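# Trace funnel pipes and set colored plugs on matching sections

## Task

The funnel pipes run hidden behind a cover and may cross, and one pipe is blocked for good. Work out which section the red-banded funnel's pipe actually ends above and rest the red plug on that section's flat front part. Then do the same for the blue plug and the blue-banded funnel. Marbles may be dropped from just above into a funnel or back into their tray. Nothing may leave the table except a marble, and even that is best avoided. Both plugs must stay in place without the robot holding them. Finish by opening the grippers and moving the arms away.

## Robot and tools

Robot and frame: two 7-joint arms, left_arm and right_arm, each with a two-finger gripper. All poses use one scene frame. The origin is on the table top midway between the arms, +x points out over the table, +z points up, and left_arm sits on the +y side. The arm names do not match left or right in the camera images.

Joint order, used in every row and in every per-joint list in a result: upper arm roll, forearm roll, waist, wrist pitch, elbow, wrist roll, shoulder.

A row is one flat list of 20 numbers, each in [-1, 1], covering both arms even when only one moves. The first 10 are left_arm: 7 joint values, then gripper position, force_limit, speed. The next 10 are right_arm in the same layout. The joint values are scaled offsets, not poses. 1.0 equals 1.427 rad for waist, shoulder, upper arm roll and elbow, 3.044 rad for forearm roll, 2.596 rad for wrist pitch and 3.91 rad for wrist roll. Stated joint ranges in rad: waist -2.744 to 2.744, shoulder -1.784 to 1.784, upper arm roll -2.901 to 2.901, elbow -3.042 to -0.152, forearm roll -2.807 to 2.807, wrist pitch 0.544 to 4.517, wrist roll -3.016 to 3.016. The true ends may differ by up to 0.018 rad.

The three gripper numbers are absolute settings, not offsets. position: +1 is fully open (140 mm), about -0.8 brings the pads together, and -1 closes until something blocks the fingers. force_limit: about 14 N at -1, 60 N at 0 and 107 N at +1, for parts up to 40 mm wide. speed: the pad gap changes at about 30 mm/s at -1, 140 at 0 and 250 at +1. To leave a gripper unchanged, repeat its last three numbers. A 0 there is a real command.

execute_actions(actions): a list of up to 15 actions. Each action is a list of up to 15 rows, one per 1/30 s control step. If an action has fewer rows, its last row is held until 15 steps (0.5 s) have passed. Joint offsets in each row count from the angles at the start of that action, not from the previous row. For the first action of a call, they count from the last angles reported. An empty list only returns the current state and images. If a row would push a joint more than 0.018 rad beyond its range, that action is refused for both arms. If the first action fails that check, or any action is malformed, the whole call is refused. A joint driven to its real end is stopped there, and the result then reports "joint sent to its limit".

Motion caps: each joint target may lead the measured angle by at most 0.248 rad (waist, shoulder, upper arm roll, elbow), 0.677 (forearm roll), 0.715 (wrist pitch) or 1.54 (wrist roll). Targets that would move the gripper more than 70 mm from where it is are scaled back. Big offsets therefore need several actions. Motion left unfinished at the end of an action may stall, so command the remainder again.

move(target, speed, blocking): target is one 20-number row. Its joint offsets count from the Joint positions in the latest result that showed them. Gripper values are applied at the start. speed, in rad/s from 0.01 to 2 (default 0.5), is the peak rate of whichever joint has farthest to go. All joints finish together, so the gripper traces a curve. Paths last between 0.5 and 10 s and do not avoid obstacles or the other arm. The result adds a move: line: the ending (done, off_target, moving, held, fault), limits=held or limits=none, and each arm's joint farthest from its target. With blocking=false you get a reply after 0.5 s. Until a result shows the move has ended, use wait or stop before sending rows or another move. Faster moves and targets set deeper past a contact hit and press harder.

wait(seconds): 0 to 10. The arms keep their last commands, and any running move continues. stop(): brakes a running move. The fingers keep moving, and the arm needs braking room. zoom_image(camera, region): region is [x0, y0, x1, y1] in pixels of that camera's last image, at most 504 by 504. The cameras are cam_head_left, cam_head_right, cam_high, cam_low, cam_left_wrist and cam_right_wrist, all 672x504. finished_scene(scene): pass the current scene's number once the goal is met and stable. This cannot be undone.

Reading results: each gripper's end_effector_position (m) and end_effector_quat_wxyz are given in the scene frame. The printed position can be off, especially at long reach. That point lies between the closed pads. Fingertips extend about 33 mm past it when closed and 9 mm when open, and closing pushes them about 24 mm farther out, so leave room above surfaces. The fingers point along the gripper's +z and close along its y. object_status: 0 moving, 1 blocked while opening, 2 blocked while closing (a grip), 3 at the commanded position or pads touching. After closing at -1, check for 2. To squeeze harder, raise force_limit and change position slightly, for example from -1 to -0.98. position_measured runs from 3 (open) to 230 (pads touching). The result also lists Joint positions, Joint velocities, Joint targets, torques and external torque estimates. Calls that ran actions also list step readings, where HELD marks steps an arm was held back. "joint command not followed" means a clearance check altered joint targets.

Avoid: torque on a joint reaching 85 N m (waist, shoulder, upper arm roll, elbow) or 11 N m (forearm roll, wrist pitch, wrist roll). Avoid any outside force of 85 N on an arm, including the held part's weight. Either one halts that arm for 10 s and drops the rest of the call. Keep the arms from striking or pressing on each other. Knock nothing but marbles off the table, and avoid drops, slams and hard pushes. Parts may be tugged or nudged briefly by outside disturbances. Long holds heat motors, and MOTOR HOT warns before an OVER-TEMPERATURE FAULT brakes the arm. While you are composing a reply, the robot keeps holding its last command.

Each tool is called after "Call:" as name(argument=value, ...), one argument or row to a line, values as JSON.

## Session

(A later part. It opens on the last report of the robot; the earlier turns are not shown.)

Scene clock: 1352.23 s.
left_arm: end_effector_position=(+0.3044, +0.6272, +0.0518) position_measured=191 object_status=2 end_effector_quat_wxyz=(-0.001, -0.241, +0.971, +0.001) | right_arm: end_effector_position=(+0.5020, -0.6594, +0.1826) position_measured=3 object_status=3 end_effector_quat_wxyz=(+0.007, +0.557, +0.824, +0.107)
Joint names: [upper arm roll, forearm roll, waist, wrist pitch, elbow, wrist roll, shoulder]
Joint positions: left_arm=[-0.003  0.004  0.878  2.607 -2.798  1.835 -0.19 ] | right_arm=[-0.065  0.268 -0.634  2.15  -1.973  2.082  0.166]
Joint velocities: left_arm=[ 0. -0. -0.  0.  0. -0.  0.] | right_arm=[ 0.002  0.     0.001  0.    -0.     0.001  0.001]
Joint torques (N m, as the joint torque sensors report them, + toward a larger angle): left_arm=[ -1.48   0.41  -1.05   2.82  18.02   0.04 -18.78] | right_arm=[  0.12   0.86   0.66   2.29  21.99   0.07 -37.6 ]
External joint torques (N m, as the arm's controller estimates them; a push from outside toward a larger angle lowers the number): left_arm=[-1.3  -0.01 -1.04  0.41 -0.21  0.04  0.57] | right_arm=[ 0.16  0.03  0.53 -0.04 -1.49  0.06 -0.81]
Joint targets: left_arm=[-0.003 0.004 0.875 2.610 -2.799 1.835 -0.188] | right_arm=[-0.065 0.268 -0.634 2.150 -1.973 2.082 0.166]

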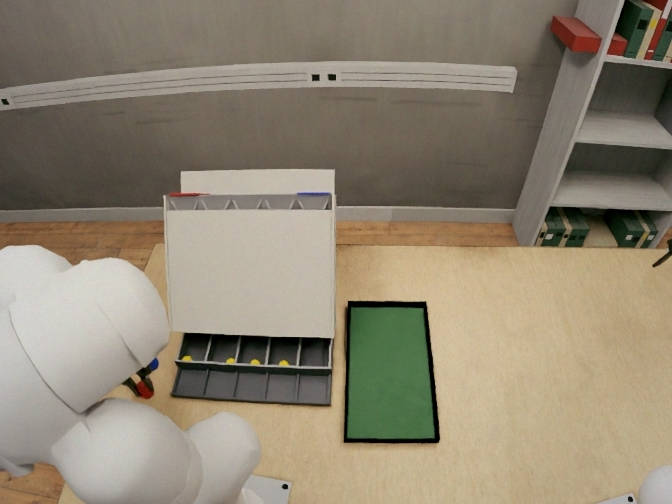

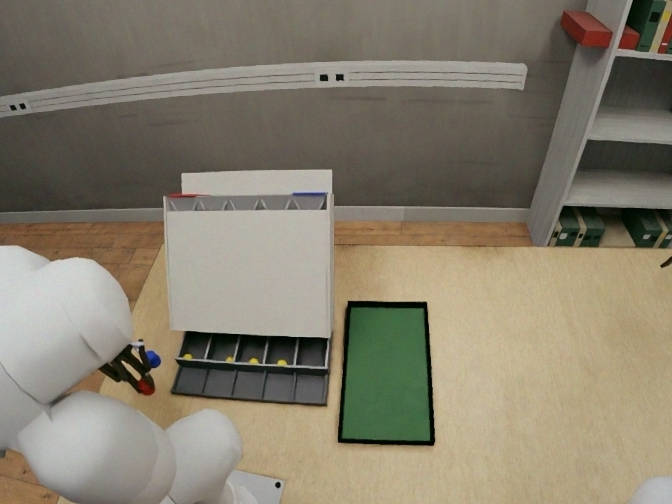

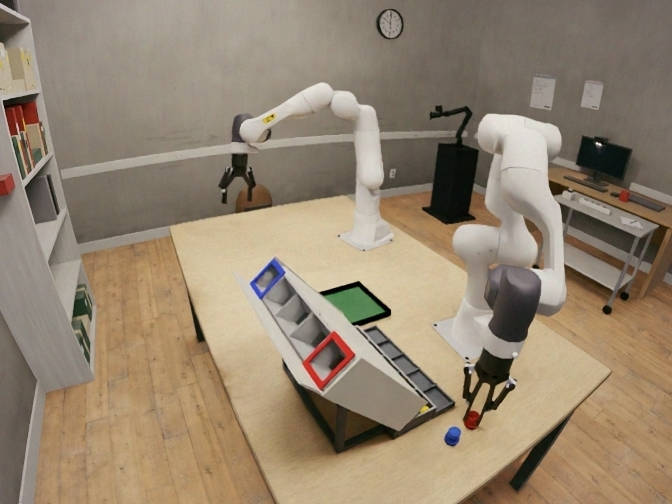

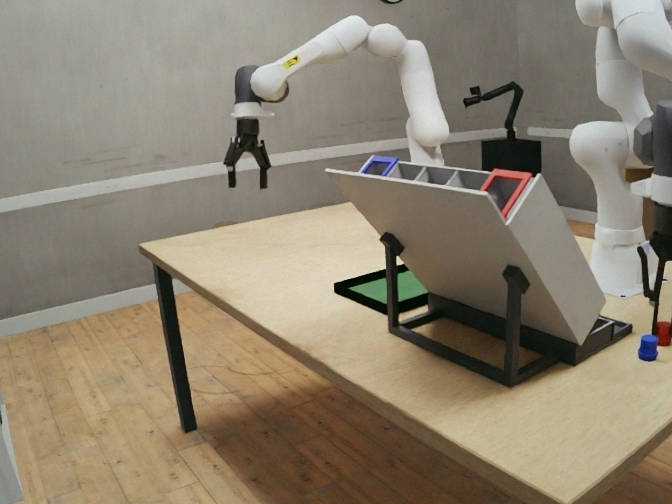

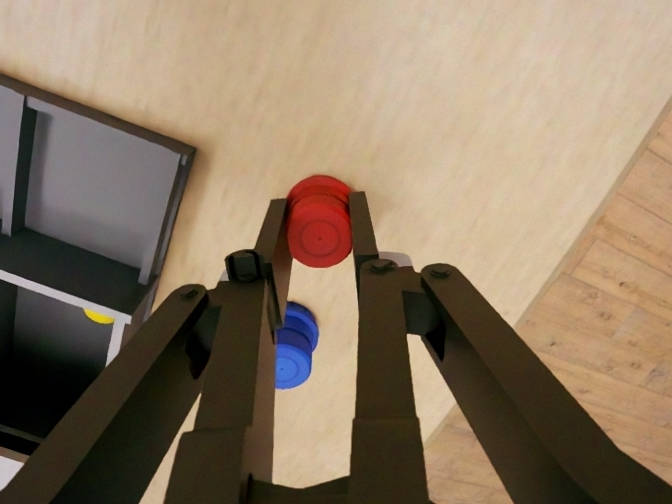

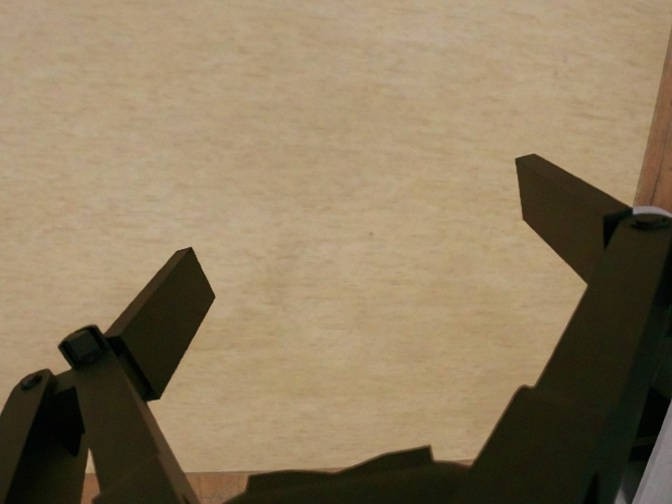

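Call:
execute_actions(
  actions=[
    [[0,0,0,0,0,0,-0.0016,-1,-0.1,0,0,0,0,0,0,0,0,1,0,0],[0,0,0,0,0,0,-0.0062,-1,-0.1,0,0,0,0,0,0,0,0,1,0,0],[0,0,-0.0023,-0.0049,-0.0006,0,-0.0138,-1,-0.1,0,0,0,0,0,0,0,0,1,0,0],[0,0,-0.0090,-0.0158,-0.0023,0,-0.0240,-1,-0.1,0,0,0,0,0,0,0,0,1,0,0],[0,0,-0.0201,-0.0257,-0.0051,0,-0.0366,-1,-0.1,0,0,0,0,0,0,0,0,1,0,0],[0,0,-0.0352,-0.0342,-0.0090,0,-0.0510,-1,-0.1,0,0,0,0,0,0,0,0,1,0,0],[0,0,-0.0540,-0.0429,-0.0139,0,-0.0669,-1,-0.1,0,0,0,0,0,0,0,0,1,0,0],[0,0,-0.0761,-0.0509,-0.0197,0,-0.0836,-1,-0.1,0,0,0,0,0,0,0,0,1,0,0],[0,0,-0.1007,-0.0579,-0.0263,0,-0.1006,-1,-0.1,0,0,0,0,0,0,0,0,1,0,0],[0,0,-0.1275,-0.0639,-0.0336,0,-0.1173,-1,-0.1,0,0,0,0,0,0,0,0,1,0,0],[0,0,-0.1556,-0.0681,-0.0415,0,-0.1331,-1,-0.1,0,0,0,0,0,0,0,0,1,0,0],[0,0,-0.1845,-0.0707,-0.0498,0,-0.1476,-1,-0.1,0,0,0,0,0,0,0,0,1,0,0],[0,0,-0.2134,-0.0711,-0.0585,0,-0.1601,-1,-0.1,0,0,0,0,0,0,0,0,1,0,0],[0,0,-0.2415,-0.0700,-0.0672,0,-0.1704,-1,-0.1,0,0,0,0,0,0,0,0,1,0,0],[0,0,-0.2683,-0.0662,-0.0760,0,-0.1779,-1,-0.1,0,0,0,0,0,0,0,0,1,0,0]],
    [[0,0,-0.0882,-0.0051,-0.0288,0,-0.0275,-1,-0.1,0,0,0,0,0,0,0,0,1,0,0],[0,0,-0.1102,0.0025,-0.0371,0,-0.0291,-1,-0.1,0,0,0,0,0,0,0,0,1,0,0],[0,0,-0.1291,0.0121,-0.0450,0,-0.0286,-1,-0.1,0,0,0,0,0,0,0,0,1,0,0],[0,0,-0.1442,0.0232,-0.0523,0,-0.0271,-1,-0.1,0,0,0,0,0,0,0,0,1,0,0],[0,0,-0.1553,0.0321,-0.0589,0,-0.0248,-1,-0.1,0,0,0,0,0,0,0,0,1,0,0],[0,0,-0.1620,0.0378,-0.0647,0,-0.0218,-1,-0.1,0,0,0,0,0,0,0,0,1,0,0],[0,0,-0.1643,0.0433,-0.0696,0,-0.0186,-1,-0.1,0,0,0,0,0,0,0,0,1,0,0],[0,0,-0.1643,0.0473,-0.0735,0,-0.0153,-1,-0.1,0,0,0,0,0,0,0,0,1,0,0],[0,0,-0.1643,0.0503,-0.0763,0,-0.0124,-1,-0.1,0,0,0,0,0,0,0,0,1,0,0],[0,0,-0.1643,0.0517,-0.0781,0,-0.0101,-1,-0.1,0,0,0,0,0,0,0,0,1,0,0],[0,0,-0.1643,0.0512,-0.0786,0,-0.0086,-1,-0.1,0,0,0,0,0,0,0,0,1,0,0],[0,0,-0.1643,0.0490,-0.0786,0,-0.0081,-1,-0.1,0,0,0,0,0,0,0,0,1,0,0],[0,0,-0.1643,0.0450,-0.0786,0,-0.0081,-1,-0.1,0,0,0,0,0,0,0,0,1,0,0],[0,0,-0.1643,0.0410,-0.0786,0,-0.0081,-1,-0.1,0,0,0,0,0,0,0,0,1,0,0],[0,0,-0.1643,0.0408,-0.0786,0,-0.0081,-1,-0.1,0,0,0,0,0,0,0,0,1,0,0]],
  ],
)

Scene clock: 1473.23 s.
left_arm: end_effector_position=(+0.3374, +0.4407, +0.0612) position_measured=191 object_status=2 end_effector_quat_wxyz=(+0.002, +0.021, +1.000, +0.002) | right_arm: end_effector_position=(+0.5020, -0.6594, +0.1826) position_measured=3 object_status=3 end_effector_quat_wxyz=(+0.007, +0.557, +0.824, +0.107)
Joint names: [upper arm roll, forearm roll, waist, wrist pitch, elbow, wrist roll, shoulder]
Joint positions: left_arm=[-0.004  0.004  0.35   2.566 -2.985  1.835 -0.424] | right_arm=[-0.065  0.268 -0.634  2.15  -1.973  2.082  0.166]
Joint velocities: left_arm=[ 0.003 -0.    -0.009  0.005 -0.013  0.002  0.01 ] | right_arm=[ 0.    -0.001  0.     0.001 -0.     0.001  0.001]
Joint torques (N m, as the joint torque sensors report them, + toward a larger angle): left_arm=[  0.81   0.4   -0.99   2.96  18.88  -0.08 -11.69] | right_arm=[  0.04   0.85   0.58   2.31  21.83   0.05 -37.62]
External joint torques (N m, as the arm's controller estimates them; a push from outside toward a larger angle lowers the number): left_arm=[ 1.14 -0.05 -1.02  0.46 -0.47 -0.08  0.52] | right_arm=[ 0.24  0.03  0.61 -0.02 -1.65  0.04 -0.83]
External joint torques at the end of the 1st action: left_arm=[-0.66  0.04 -2.21 -0.49 -2.52  0.05 -1.62] | right_arm=[-0.13  0.02  0.58 -0.04 -1.32  0.03 -1.14]
Joint targets: left_arm=[-0.003 0.004 0.347 2.570 -2.987 1.835 -0.422] | right_arm=[-0.065 0.268 -0.634 2.150 -1.973 2.082 0.166]
Step readings (joint positions; steps 1 to 15: 1st action; 16 to 30: 2nd action):
0: left_arm=[-0.003 0.004 0.878 2.607 -2.798 1.835 -0.190] | right_arm=[-0.065 0.268 -0.634 2.150 -1.973 2.082 0.166]
1: left_arm=[-0.003 0.004 0.878 2.607 -2.798 1.835 -0.191] | right_arm=[-0.065 0.268 -0.634 2.150 -1.973 2.082 0.166]
2: left_arm=[-0.003 0.004 0.878 2.607 -2.798 1.835 -0.192] | right_arm=[-0.065 0.268 -0.634 2.150 -1.973 2.082 0.166]
4: left_arm=[-0.002 0.004 0.876 2.599 -2.799 1.835 -0.201] | right_arm=[-0.065 0.268 -0.634 2.150 -1.973 2.082 0.166]
8: left_arm=[0.001 0.004 0.823 2.549 -2.812 1.835 -0.261] | right_arm=[-0.065 0.268 -0.634 2.150 -1.973 2.082 0.166]
15: left_arm=[-0.003 0.004 0.581 2.464 -2.875 1.835 -0.410] | right_arm=[-0.065 0.268 -0.634 2.150 -1.973 2.082 0.166]
16: left_arm=[-0.003 0.004 0.542 2.462 -2.887 1.835 -0.424] | right_arm=[-0.065 0.268 -0.634 2.150 -1.973 2.082 0.166]
17: left_arm=[-0.003 0.004 0.504 2.463 -2.898 1.835 -0.434] | right_arm=[-0.065 0.268 -0.634 2.150 -1.973 2.082 0.166]
19: left_arm=[-0.005 0.004 0.439 2.477 -2.921 1.835 -0.444] | right_arm=[-0.065 0.268 -0.634 2.150 -1.973 2.082 0.166]
23: left_arm=[-0.005 0.004 0.366 2.526 -2.961 1.835 -0.441] | right_arm=[-0.065 0.268 -0.634 2.150 -1.973 2.082 0.166]
30: Joint positions above

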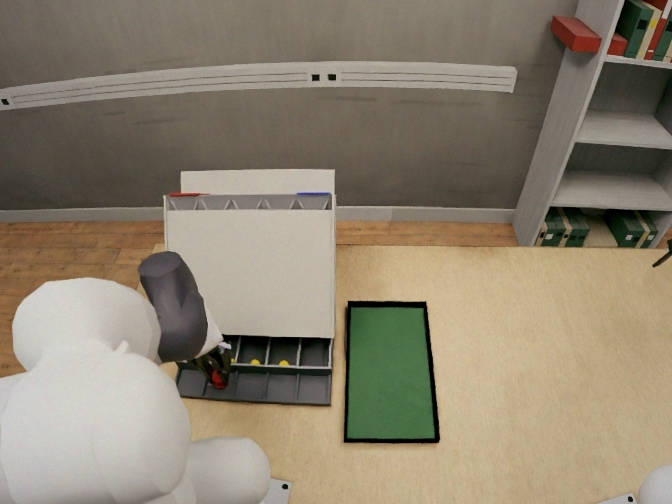

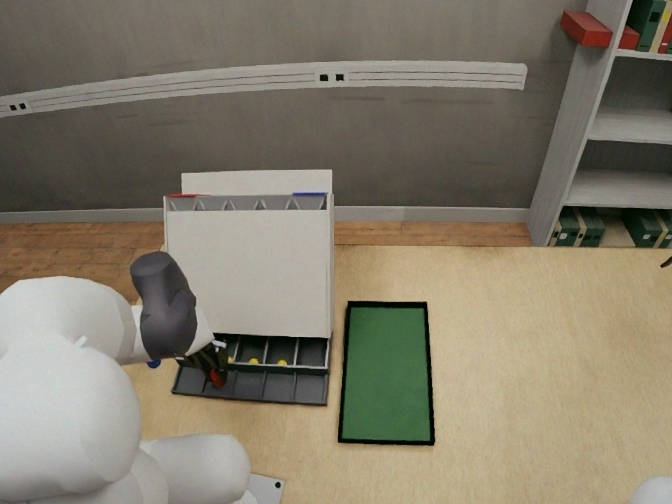

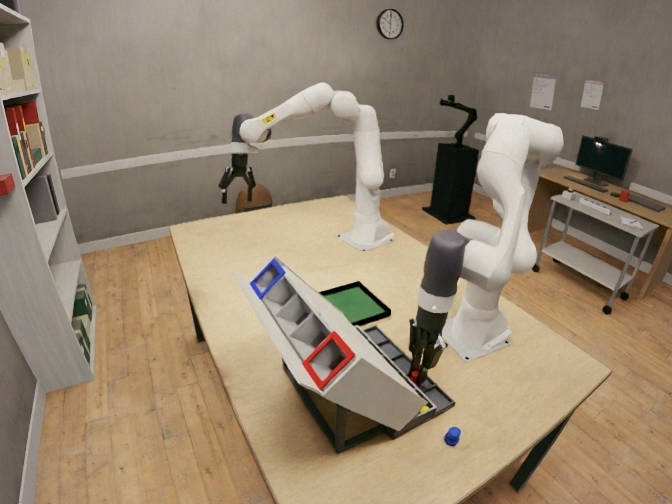

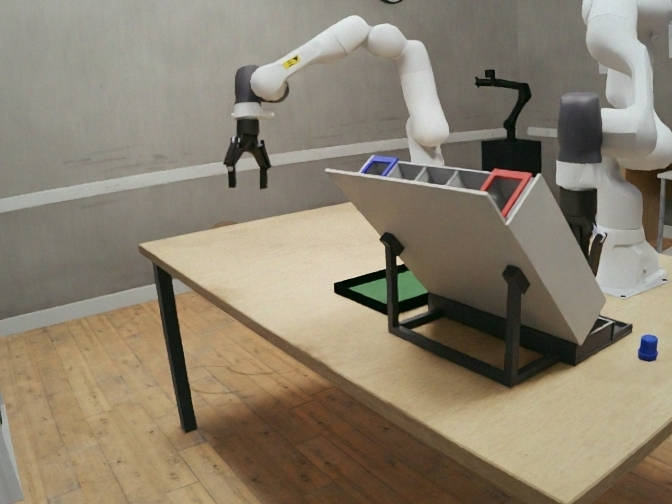

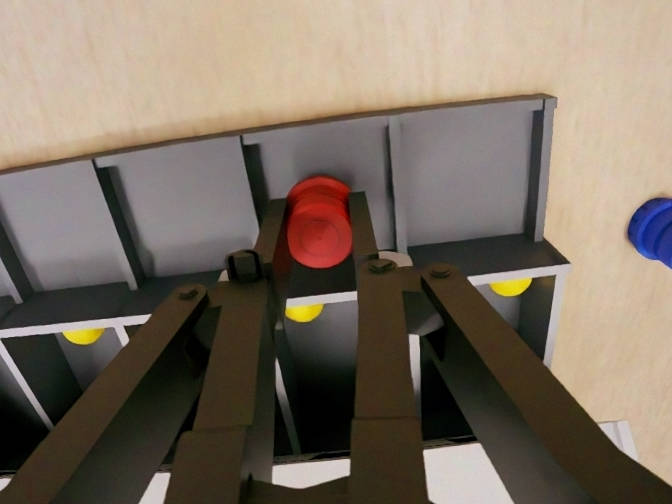

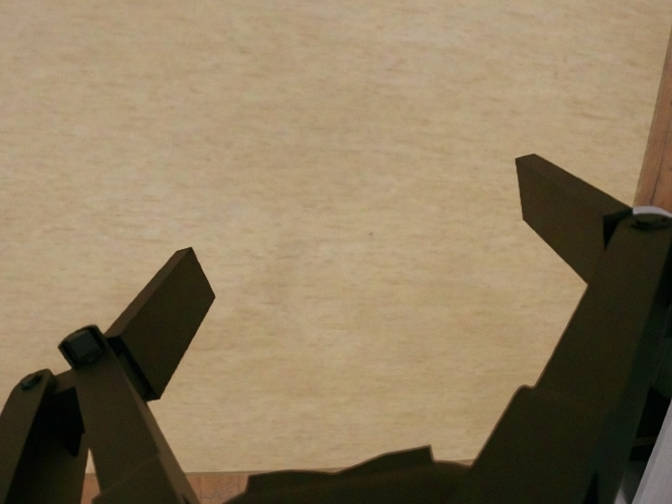

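Call:
execute_actions(
  actions=[],
)

Call:
zoom_image(
  camera="cam_left_wrist",
  region=[200, 80, 672, 330],
)

Scene clock: 1476.83 s.
left_arm: end_effector_position=(+0.3375, +0.4406, +0.0610) position_measured=191 object_status=2 end_effector_quat_wxyz=(+0.003, +0.021, +1.000, +0.002) | right_arm: end_effector_position=(+0.5020, -0.6594, +0.1826) position_measured=3 object_status=3 end_effector_quat_wxyz=(+0.007, +0.557, +0.824, +0.107)
Joint names: [upper arm roll, forearm roll, waist, wrist pitch, elbow, wrist roll, shoulder]
Joint positions: left_arm=[-0.004  0.004  0.349  2.568 -2.985  1.835 -0.424] | right_arm=[-0.065  0.268 -0.634  2.15  -1.973  2.082  0.166]
Joint velocities: left_arm=[ 0.     0.001  0.001 -0.001  0.002 -0.001 -0.001] | right_arm=[ 0.001 -0.001  0.001  0.    -0.001 -0.     0.   ]
Joint torques (N m, as the joint torque sensors report them, + toward a larger angle): left_arm=[ -0.44   0.49  -1.     2.85  18.43  -0.01 -10.65] | right_arm=[ -0.21   0.86   0.49   2.3   21.78   0.06 -37.44]
External joint torques (N m, as the arm's controller estimates them; a push from outside toward a larger angle lowers the number): left_arm=[-0.09  0.03 -1.03  0.42 -0.55 -0.01  1.19] | right_arm=[-0.17  0.03  0.36 -0.04 -1.79  0.04 -0.51]
Joint targets: left_arm=[-0.003 0.004 0.347 2.570 -2.987 1.835 -0.422] | right_arm=[-0.065 0.268 -0.634 2.150 -1.973 2.082 0.166]

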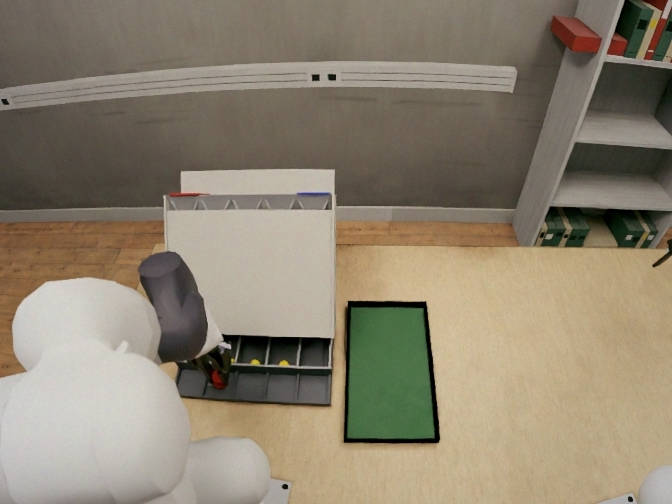

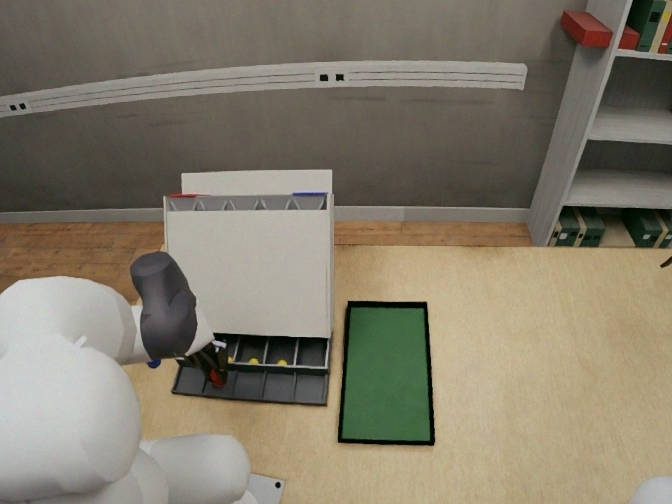

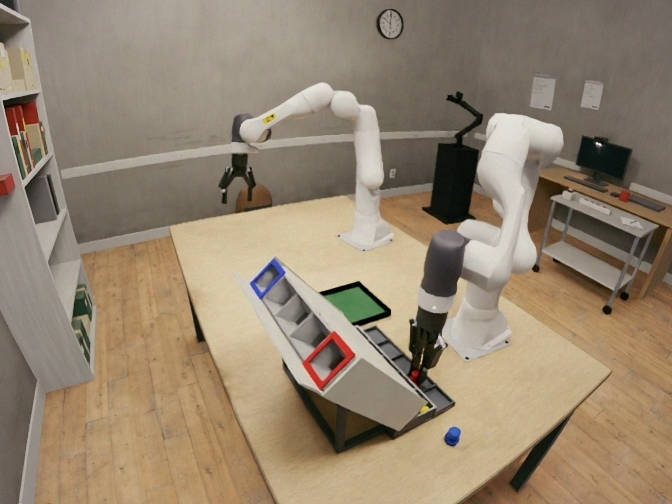

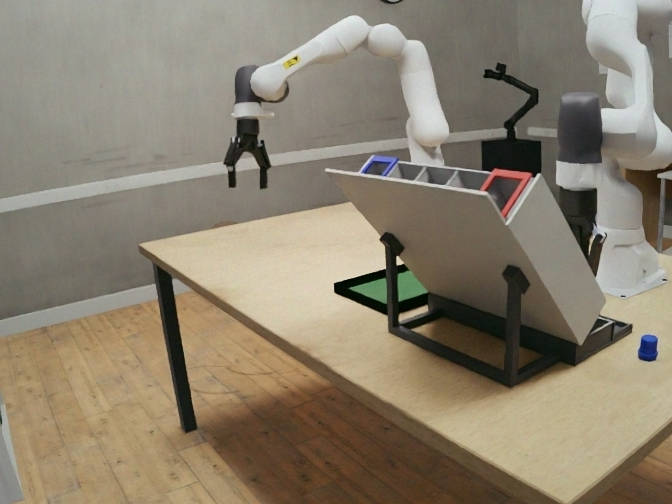

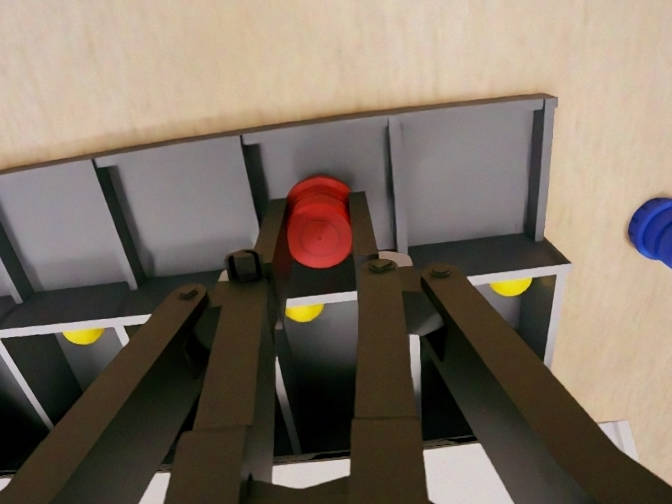

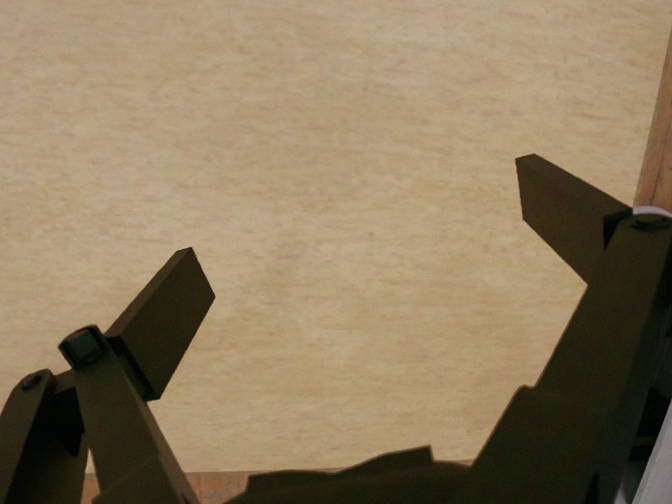

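Region (200, 80, 672, 330) of cam_left_wrist's 672x504 image, scaled by 1.068, with more detail than that image has; it fills the top 267 rows of this view, and the rest is white.

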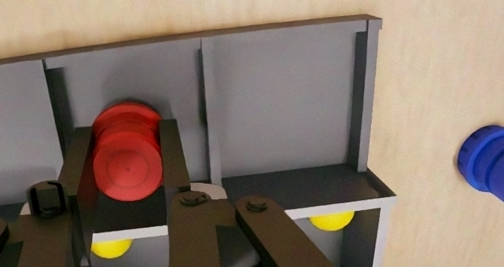

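Call:
execute_actions(
  actions=[
    [[0,0,0,0,-0.0014,0,0.0028,-1,-0.1,0,0,0,0,0,0,0,0,1,0,0],[0,0,0,0,-0.0014,0,0.0063,-1,-0.1,0,0,0,0,0,0,0,0,1,0,0],[0,0,0,0,-0.0014,0,0.0091,-1,-0.1,0,0,0,0,0,0,0,0,1,0,0],[0,0,0,0,-0.0014,0,0.0105,-1,-0.1,0,0,0,0,0,0,0,0,1,0,0],[0,0,0,0,-0.0014,0,0.0105,-1,-0.1,0,0,0,0,0,0,0,0,1,0,0],[0,0,0,0,-0.0014,0,0.0105,-1,-0.1,0,0,0,0,0,0,0,0,1,0,0],[0,0,0,0,-0.0014,0,0.0105,-0.1,-0.1,0.5,0,0,0,0,0,0,0,1,0,0],[0,0,0,0,-0.0014,0,0.0105,-0.1,-0.1,0.5,0,0,0,0,0,0,0,1,0,0],[0,0,0,0,0.0004,0,0.0087,-0.1,-0.1,0.5,0,0,0,0,0,0,0,1,0,0],[0,0,0,-0.0015,0.0014,0,0.0034,-0.1,-0.1,0.5,0,0,0,0,0,0,0,1,0,0],[0,0,0,-0.0065,0.0030,0,-0.0050,-0.1,-0.1,0.5,0,0,0,0,0,0,0,1,0,0],[0,0,0,-0.0203,0.0072,0,-0.0137,-0.1,-0.1,0.5,0,0,0,0,0,0,0,1,0,0],[0,0,0.0025,-0.0349,0.0158,0,-0.0197,-0.1,-0.1,0.5,0,0,0,0,0,0,0,1,0,0],[0,0,0.0100,-0.0487,0.0285,0,-0.0223,-0.1,-0.1,0.5,0,0,0,0,0,0,0,1,0,0],[0,0,0.0221,-0.0605,0.0448,0,-0.0210,-0.1,-0.1,0.5,0,0,0,0,0,0,0,1,0,0]],
    [[0,0,0.0358,-0.0440,0.0472,0,0.0015,-0.1,-0.1,0.5,0,0,0,0,0,0,0,1,0,0],[0,0,0.0559,-0.0460,0.0688,0,0.0120,-0.1,-0.1,0.5,0,0,0,0,0,0,0,1,0,0],[0,0,0.0791,-0.0458,0.0919,0,0.0273,-0.1,-0.1,0.5,0,0,0,0,0,0,0,1,0,0],[0,0,0.1046,-0.0423,0.1158,0,0.0472,-0.1,-0.1,0.5,0,0,0,0,0,0,0,1,0,0],[0,0,0.1314,-0.0379,0.1398,0,0.0715,-0.1,-0.1,0.5,0,0,0,0,0,0,0,1,0,0],[0,0,0.1587,-0.0334,0.1634,0,0.0975,-0.1,-0.1,0.5,0,0,0,0,0,0,0,1,0,0],[0,0,0.1855,-0.0287,0.1863,0,0.1228,-0.1,-0.1,0.5,0,0,0,0,0,0,0,1,0,0],[0,0,0.2110,-0.0285,0.2078,0,0.1465,-0.1,-0.1,0.5,0,0,0,0,0,0,0,1,0,0],[0,0,0.2342,-0.0285,0.2272,0,0.1679,-0.1,-0.1,0.5,0,0,0,0,0,0,0,1,0,0],[0,0,0.2543,-0.0285,0.2439,0,0.1864,-0.1,-0.1,0.5,0,0,0,0,0,0,0,1,0,0],[0,0,0.2708,-0.0285,0.2575,0,0.2014,-0.1,-0.1,0.5,0,0,0,0,0,0,0,1,0,0],[0,0,0.2829,-0.0285,0.2676,0,0.2124,-0.1,-0.1,0.5,0,0,0,0,0,0,0,1,0,0],[0,0,0.2904,-0.0285,0.2737,0,0.2192,-0.1,-0.1,0.5,0,0,0,0,0,0,0,1,0,0],[0,0,0.2929,-0.0285,0.2765,0,0.2214,-0.1,-0.1,0.5,0,0,0,0,0,0,0,1,0,0],[0,0,0.2929,-0.0285,0.2765,0,0.2214,-0.1,-0.1,0.5,0,0,0,0,0,0,0,1,0,0]],
  ],
)

Scene clock: 1597.83 s.
left_arm: end_effector_position=(+0.3793, +0.6276, +0.0986) position_measured=141 object_status=3 end_effector_quat_wxyz=(-0.003, -0.184, +0.983, -0.000) | right_arm: end_effector_position=(+0.5020, -0.6594, +0.1826) position_measured=3 object_status=3 end_effector_quat_wxyz=(+0.007, +0.557, +0.824, +0.107)
Joint names: [upper arm roll, forearm roll, waist, wrist pitch, elbow, wrist roll, shoulder]
Joint positions: left_arm=[-0.001  0.004  0.758  2.433 -2.583  1.835 -0.144] | right_arm=[-0.065  0.268 -0.634  2.15  -1.973  2.082  0.166]
Joint velocities: left_arm=[ 0.027 -0.001  0.296  0.     0.206 -0.001  0.258] | right_arm=[-0.     0.     0.    -0.001  0.001 -0.     0.001]
Joint torques (N m, as the joint torque sensors report them, + toward a larger angle): left_arm=[ -5.28   0.49  -1.83   2.09  21.81  -0.05 -25.3 ] | right_arm=[ -0.43   0.83   0.37   2.29  22.14   0.05 -37.61]
External joint torques (N m, as the arm's controller estimates them; a push from outside toward a larger angle lowers the number): left_arm=[-0.86 -0.13  2.54 -0.12  1.98 -0.05  1.36] | right_arm=[-0.29  0.    0.35 -0.05 -1.41  0.04 -0.7 ]
External joint torques at the end of the 1st action: left_arm=[-0.71  0.07  2.2  -0.33  1.85 -0.06 -1.94] | right_arm=[ 0.08  0.02  1.   -0.03 -1.38  0.06 -0.72]
Joint targets: left_arm=[-0.005 0.004 0.776 2.431 -2.565 1.835 -0.126] | right_arm=[-0.065 0.268 -0.634 2.150 -1.973 2.082 0.166]
Step readings (joint positions; steps 1 to 15: 1st action; 16 to 30: 2nd action):
0: left_arm=[-0.004 0.004 0.349 2.568 -2.985 1.835 -0.424] | right_arm=[-0.065 0.268 -0.634 2.150 -1.973 2.082 0.166]
1: left_arm=[-0.004 0.004 0.349 2.568 -2.985 1.835 -0.424] | right_arm=[-0.065 0.268 -0.634 2.150 -1.973 2.082 0.166]
2: left_arm=[-0.004 0.004 0.349 2.568 -2.985 1.835 -0.423] | right_arm=[-0.065 0.268 -0.634 2.150 -1.973 2.082 0.166]
4: left_arm=[-0.004 0.004 0.349 2.568 -2.985 1.835 -0.417] | right_arm=[-0.065 0.268 -0.634 2.150 -1.973 2.082 0.166]
8: left_arm=[-0.004 0.004 0.349 2.568 -2.986 1.835 -0.412] | right_arm=[-0.065 0.268 -0.634 2.150 -1.973 2.082 0.166]
15: left_arm=[-0.005 0.004 0.359 2.505 -2.959 1.835 -0.442] | right_arm=[-0.065 0.268 -0.634 2.150 -1.973 2.082 0.166]
16: left_arm=[-0.006 0.004 0.372 2.485 -2.941 1.835 -0.443] | right_arm=[-0.065 0.268 -0.634 2.150 -1.973 2.082 0.166]
17: left_arm=[-0.007 0.004 0.390 2.467 -2.918 1.835 -0.439] | right_arm=[-0.065 0.268 -0.634 2.150 -1.973 2.082 0.166]
19: left_arm=[-0.008 0.004 0.441 2.442 -2.861 1.835 -0.416] | right_arm=[-0.065 0.268 -0.634 2.150 -1.973 2.082 0.166]
23: left_arm=[-0.008 0.004 0.577 2.433 -2.730 1.835 -0.309] | right_arm=[-0.065 0.268 -0.634 2.150 -1.973 2.082 0.166]
30: Joint positions above

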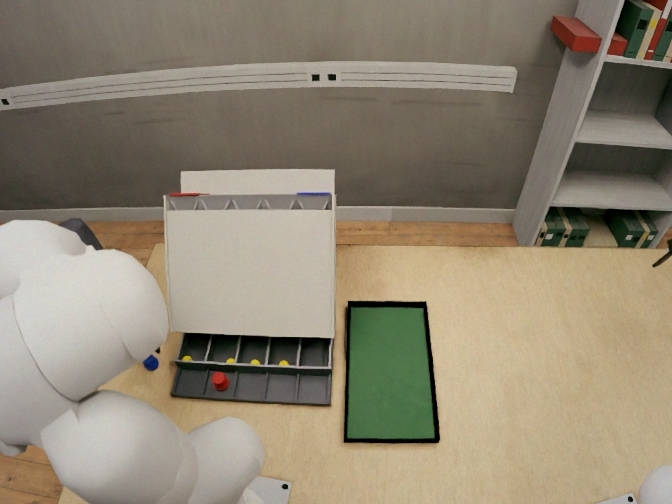

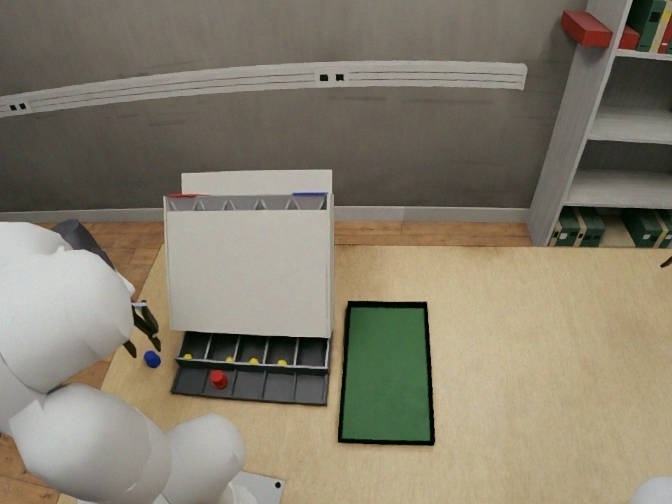

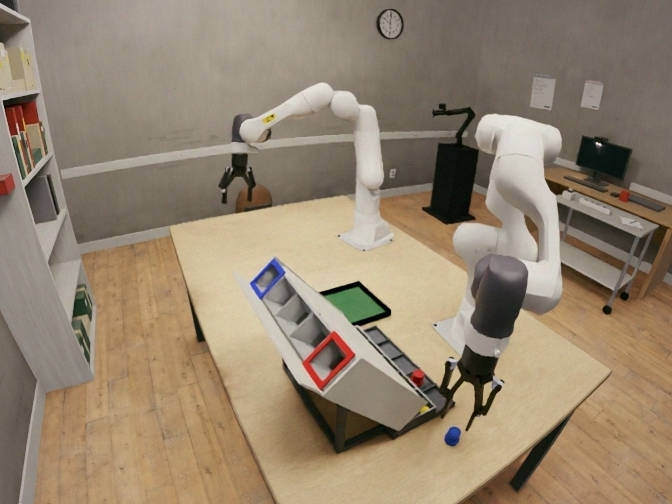

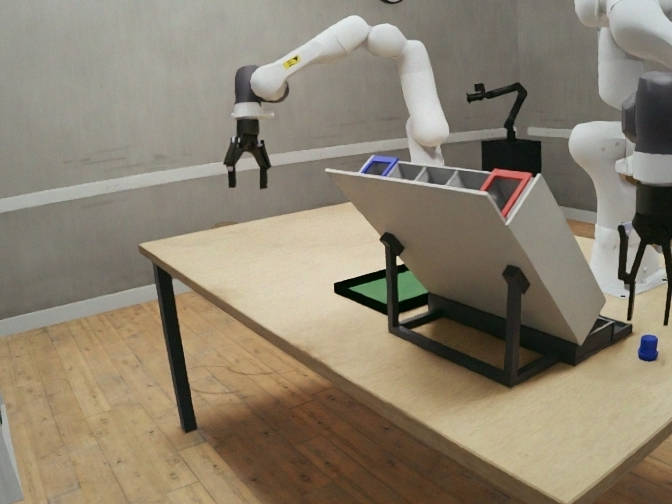

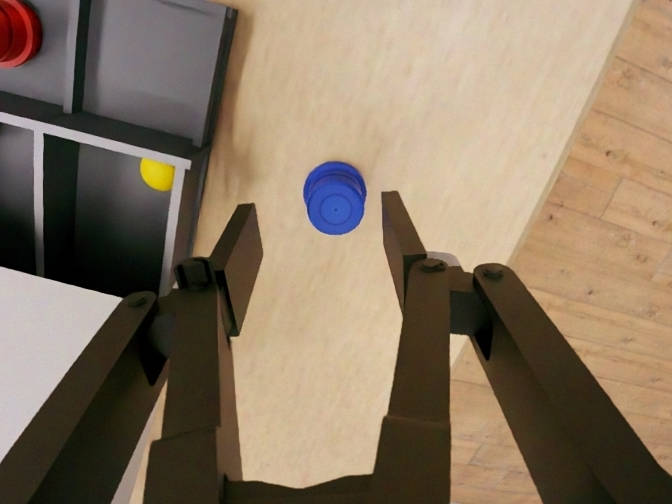

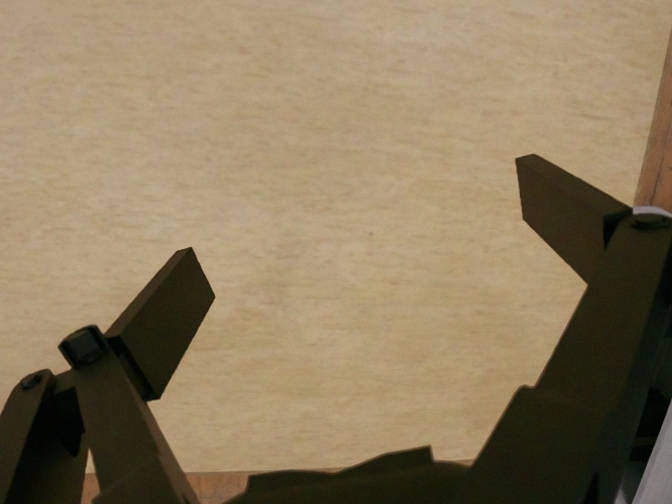

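Call:
execute_actions(
  actions=[],
)

Call:
zoom_image(
  camera="cam_left_wrist",
  region=[230, 120, 430, 320],
)

Scene clock: 1599.43 s.
left_arm: end_effector_position=(+0.3799, +0.6356, +0.0983) position_measured=141 object_status=3 end_effector_quat_wxyz=(-0.003, -0.190, +0.982, +0.000) | right_arm: end_effector_position=(+0.5020, -0.6594, +0.1826) position_measured=3 object_status=3 end_effector_quat_wxyz=(+0.007, +0.557, +0.824, +0.107)
Joint names: [upper arm roll, forearm roll, waist, wrist pitch, elbow, wrist roll, shoulder]
Joint positions: left_arm=[-0.003  0.004  0.774  2.433 -2.567  1.835 -0.129] | right_arm=[-0.065  0.268 -0.634  2.15  -1.973  2.082  0.166]
Joint velocities: left_arm=[ 0.    -0.001 -0.001 -0.     0.001 -0.001  0.   ] | right_arm=[ 0.001 -0.     0.001 -0.001 -0.001  0.    -0.001]
Joint torques (N m, as the joint torque sensors report them, + toward a larger angle): left_arm=[ -0.56   0.47   1.99   2.05  22.03  -0.09 -22.11] | right_arm=[ -0.34   0.82   0.88   2.33  22.     0.06 -37.59]
External joint torques (N m, as the arm's controller estimates them; a push from outside toward a larger angle lowers the number): left_arm=[-0.45 -0.07  1.99 -0.35  1.45 -0.09  1.71] | right_arm=[-0.26 -0.01  0.79 -0.01 -1.51  0.05 -0.72]
Joint targets: left_arm=[-0.005 0.004 0.776 2.431 -2.565 1.835 -0.126] | right_arm=[-0.065 0.268 -0.634 2.150 -1.973 2.082 0.166]

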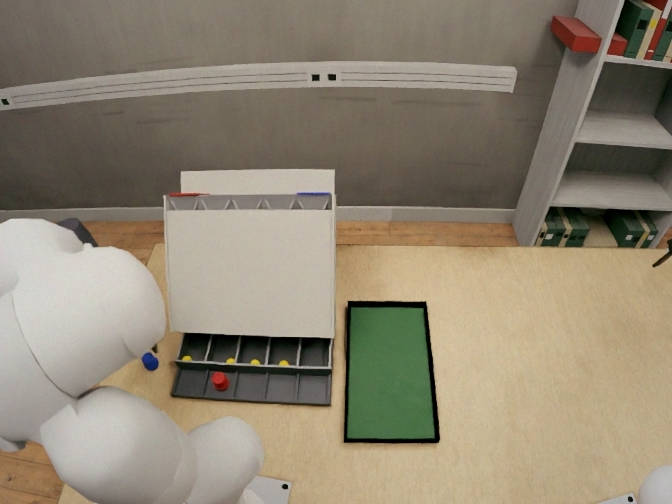

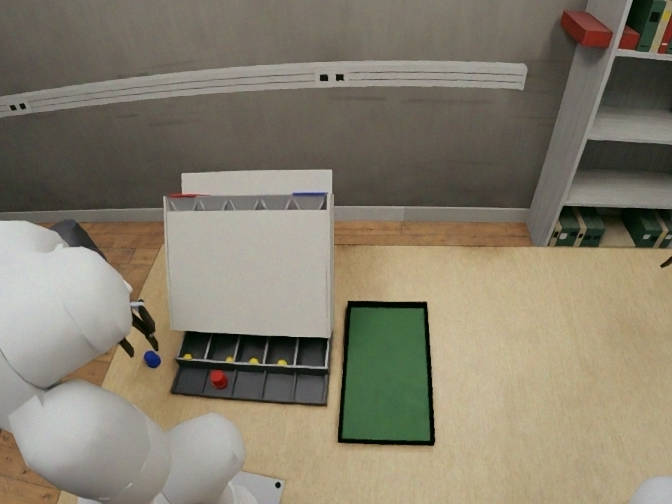

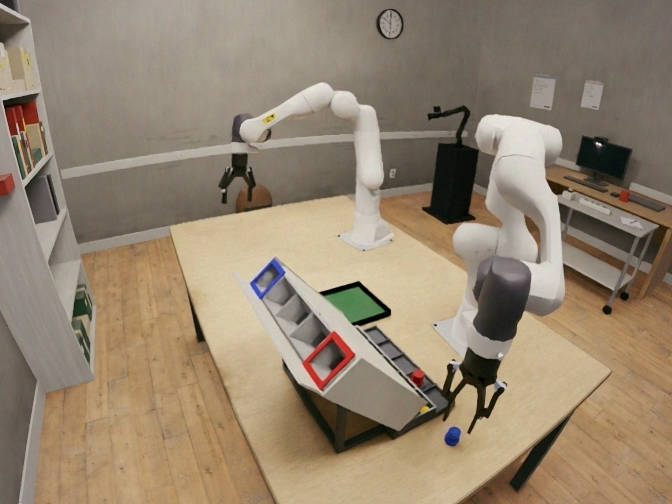

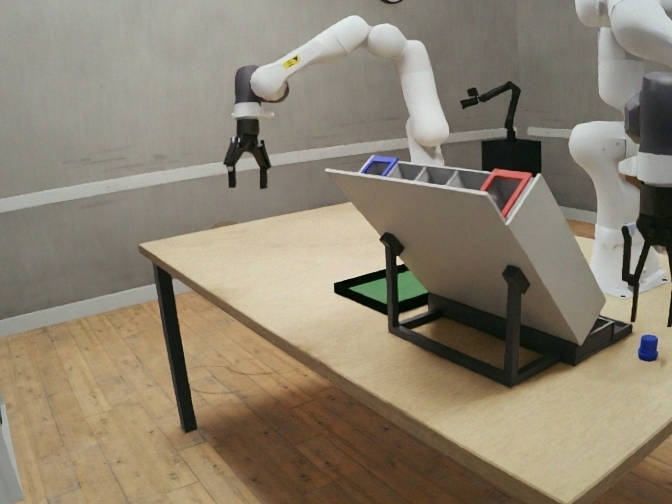

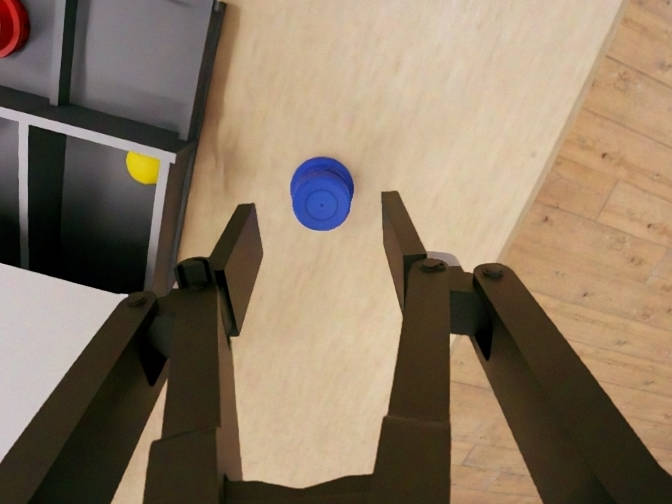

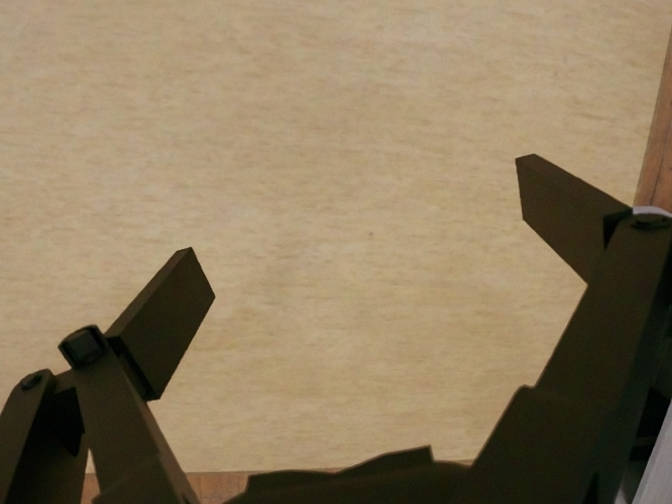

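Region (230, 120, 430, 320) of cam_left_wrist's 672x504 image, scaled by 2.520, with more detail than that image has.

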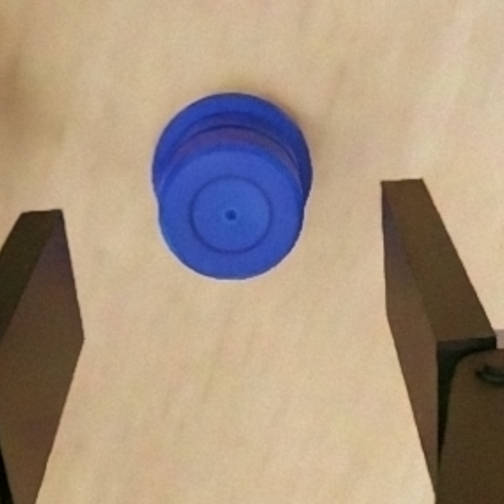

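Call:
execute_actions(
  actions=[
    [[0,0,0,0,-0.0003,0,0.0011,-0.1,-0.1,0.5,0,0,0,0,0,0,0,1,0,0],[0,0,0,0.0006,-0.0011,0,0.0045,-0.1,-0.1,0.5,0,0,0,0,0,0,0,1,0,0],[0,0,0,0.0028,-0.0025,0,0.0099,-0.1,-0.1,0.5,0,0,0,0,0,0,0,1,0,0],[0,0,0,0.0118,-0.0043,0,0.0170,-0.1,-0.1,0.5,0,0,0,0,0,0,0,1,0,0],[0,0,0,0.0224,-0.0065,0,0.0254,-0.1,-0.1,0.5,0,0,0,0,0,0,0,1,0,0],[0,0,0,0.0336,-0.0088,0,0.0346,-0.1,-0.1,0.5,0,0,0,0,0,0,0,1,0,0],[0,0,0,0.0443,-0.0112,0,0.0441,-0.1,-0.1,0.5,0,0,0,0,0,0,0,1,0,0],[0,0,0,0.0538,-0.0135,0,0.0533,-0.1,-0.1,0.5,0,0,0,0,0,0,0,1,0,0],[0,0,0,0.0622,-0.0157,0,0.0617,-0.1,-0.1,0.5,0,0,0,0,0,0,0,1,0,0],[0,0,0,0.0684,-0.0175,0,0.0688,-0.1,-0.1,0.5,0,0,0,0,0,0,0,1,0,0],[0,0,0,0.0723,-0.0189,0,0.0742,-0.1,-0.1,0.5,0,0,0,0,0,0,0,1,0,0],[0,0,0,0.0740,-0.0197,0,0.0776,-0.1,-0.1,0.5,0,0,0,0,0,0,0,1,0,0],[0,0,0,0.0723,-0.0200,0,0.0787,-0.1,-0.1,0.5,0,0,0,0,0,0,0,1,0,0],[0,0,0,0.0661,-0.0200,0,0.0787,-1,-0.1,0,0,0,0,0,0,0,0,1,0,0],[0,0,0,0.0561,-0.0200,0,0.0787,-1,-0.1,0,0,0,0,0,0,0,0,1,0,0]],
  ],
)

Scene clock: 1621.57 s.
left_arm: end_effector_position=(+0.3819, +0.6367, +0.0531) position_measured=147 object_status=0 end_effector_quat_wxyz=(+0.001, -0.190, +0.982, +0.001) | right_arm: end_effector_position=(+0.5020, -0.6594, +0.1826) position_measured=3 object_status=3 end_effector_quat_wxyz=(+0.007, +0.557, +0.824, +0.107)
Joint names: [upper arm roll, forearm roll, waist, wrist pitch, elbow, wrist roll, shoulder]
Joint positions: left_arm=[-0.004  0.004  0.774  2.575 -2.594  1.835 -0.021] | right_arm=[-0.065  0.268 -0.634  2.15  -1.973  2.082  0.166]
Joint velocities: left_arm=[-0.001  0.001 -0.001 -0.    -0.022  0.     0.067] | right_arm=[ 0.001 -0.    -0.001  0.002 -0.001  0.    -0.001]
Joint torques (N m, as the joint torque sensors report them, + toward a larger angle): left_arm=[ -0.56   0.45   0.3    2.97  17.81  -0.03 -25.79] | right_arm=[ -0.46   0.84   0.7    2.31  21.69   0.01 -37.75]
External joint torques (N m, as the arm's controller estimates them; a push from outside toward a larger angle lowers the number): left_arm=[-0.5   0.    0.35  0.36 -2.09 -0.03  2.16] | right_arm=[-0.35  0.01  0.65 -0.05 -1.93  0.   -0.68]
Joint targets: left_arm=[-0.003 0.004 0.774 2.579 -2.596 1.835 -0.016] | right_arm=[-0.065 0.268 -0.634 2.150 -1.973 2.082 0.166]
Step readings (joint positions):
0: left_arm=[-0.004 0.004 0.774 2.433 -2.567 1.835 -0.128] | right_arm=[-0.065 0.268 -0.634 2.150 -1.973 2.082 0.166]
1: left_arm=[-0.004 0.004 0.774 2.433 -2.567 1.835 -0.128] | right_arm=[-0.065 0.268 -0.634 2.150 -1.973 2.082 0.166]
2: left_arm=[-0.004 0.004 0.774 2.433 -2.567 1.835 -0.128] | right_arm=[-0.065 0.268 -0.634 2.150 -1.973 2.082 0.166]
4: left_arm=[-0.004 0.004 0.774 2.439 -2.567 1.835 -0.122] | right_arm=[-0.065 0.268 -0.634 2.150 -1.973 2.082 0.166]
8: left_arm=[-0.004 0.004 0.774 2.492 -2.575 1.835 -0.084] | right_arm=[-0.065 0.268 -0.634 2.150 -1.973 2.082 0.166]
15: Joint positions above

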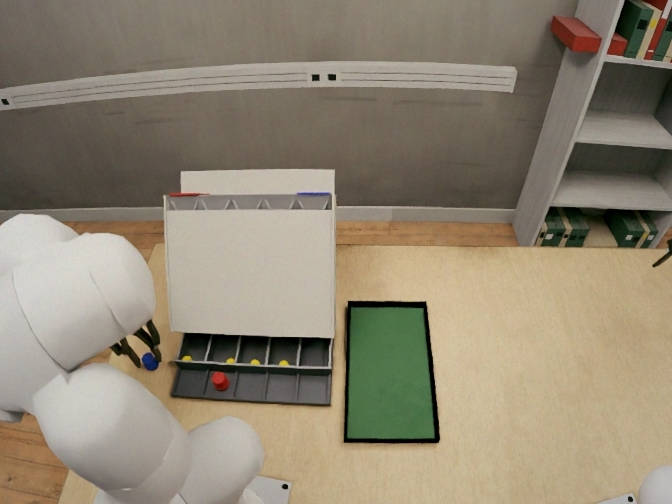

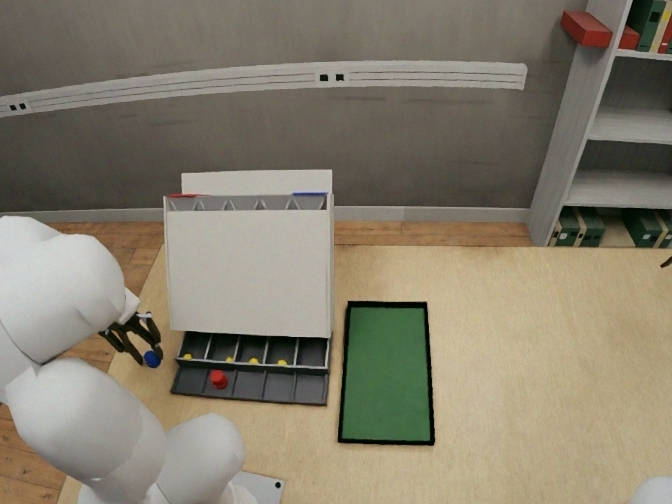

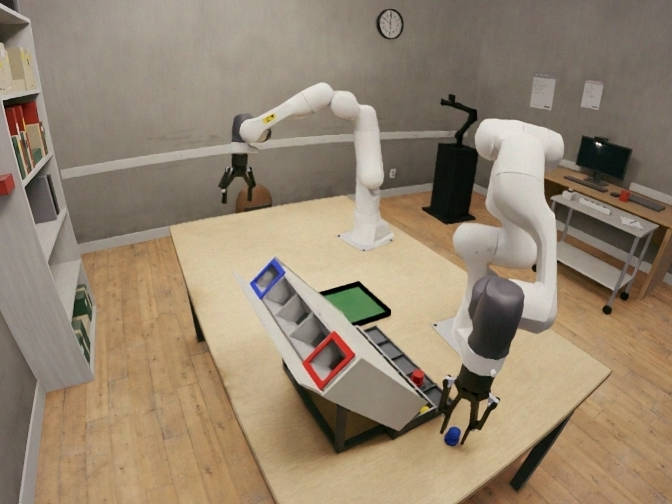

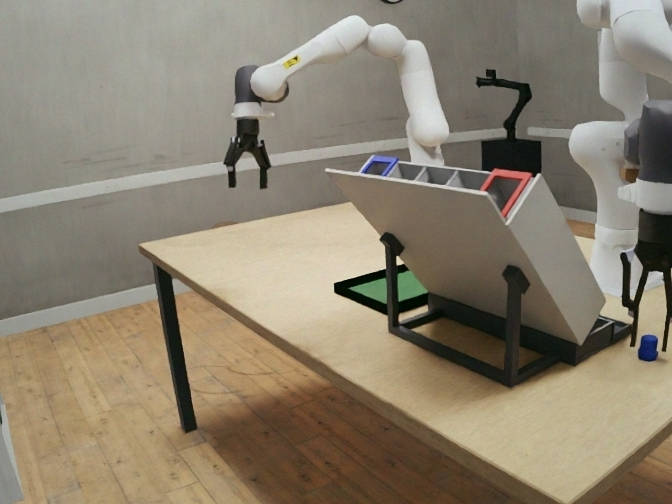

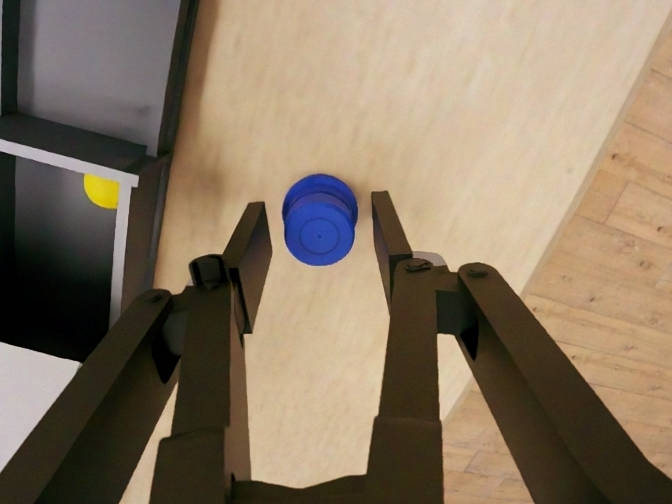

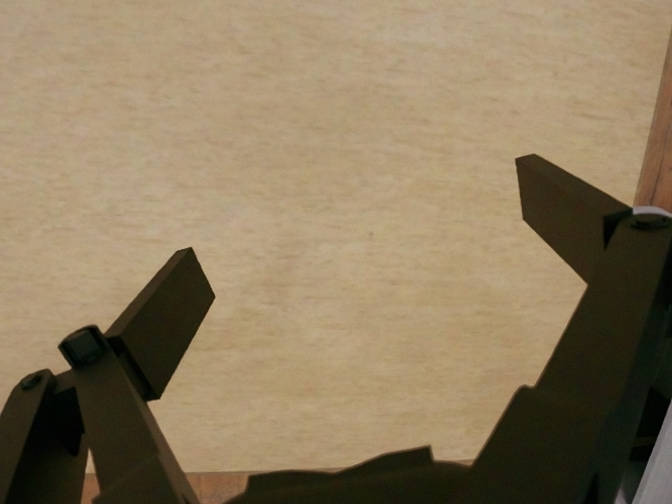

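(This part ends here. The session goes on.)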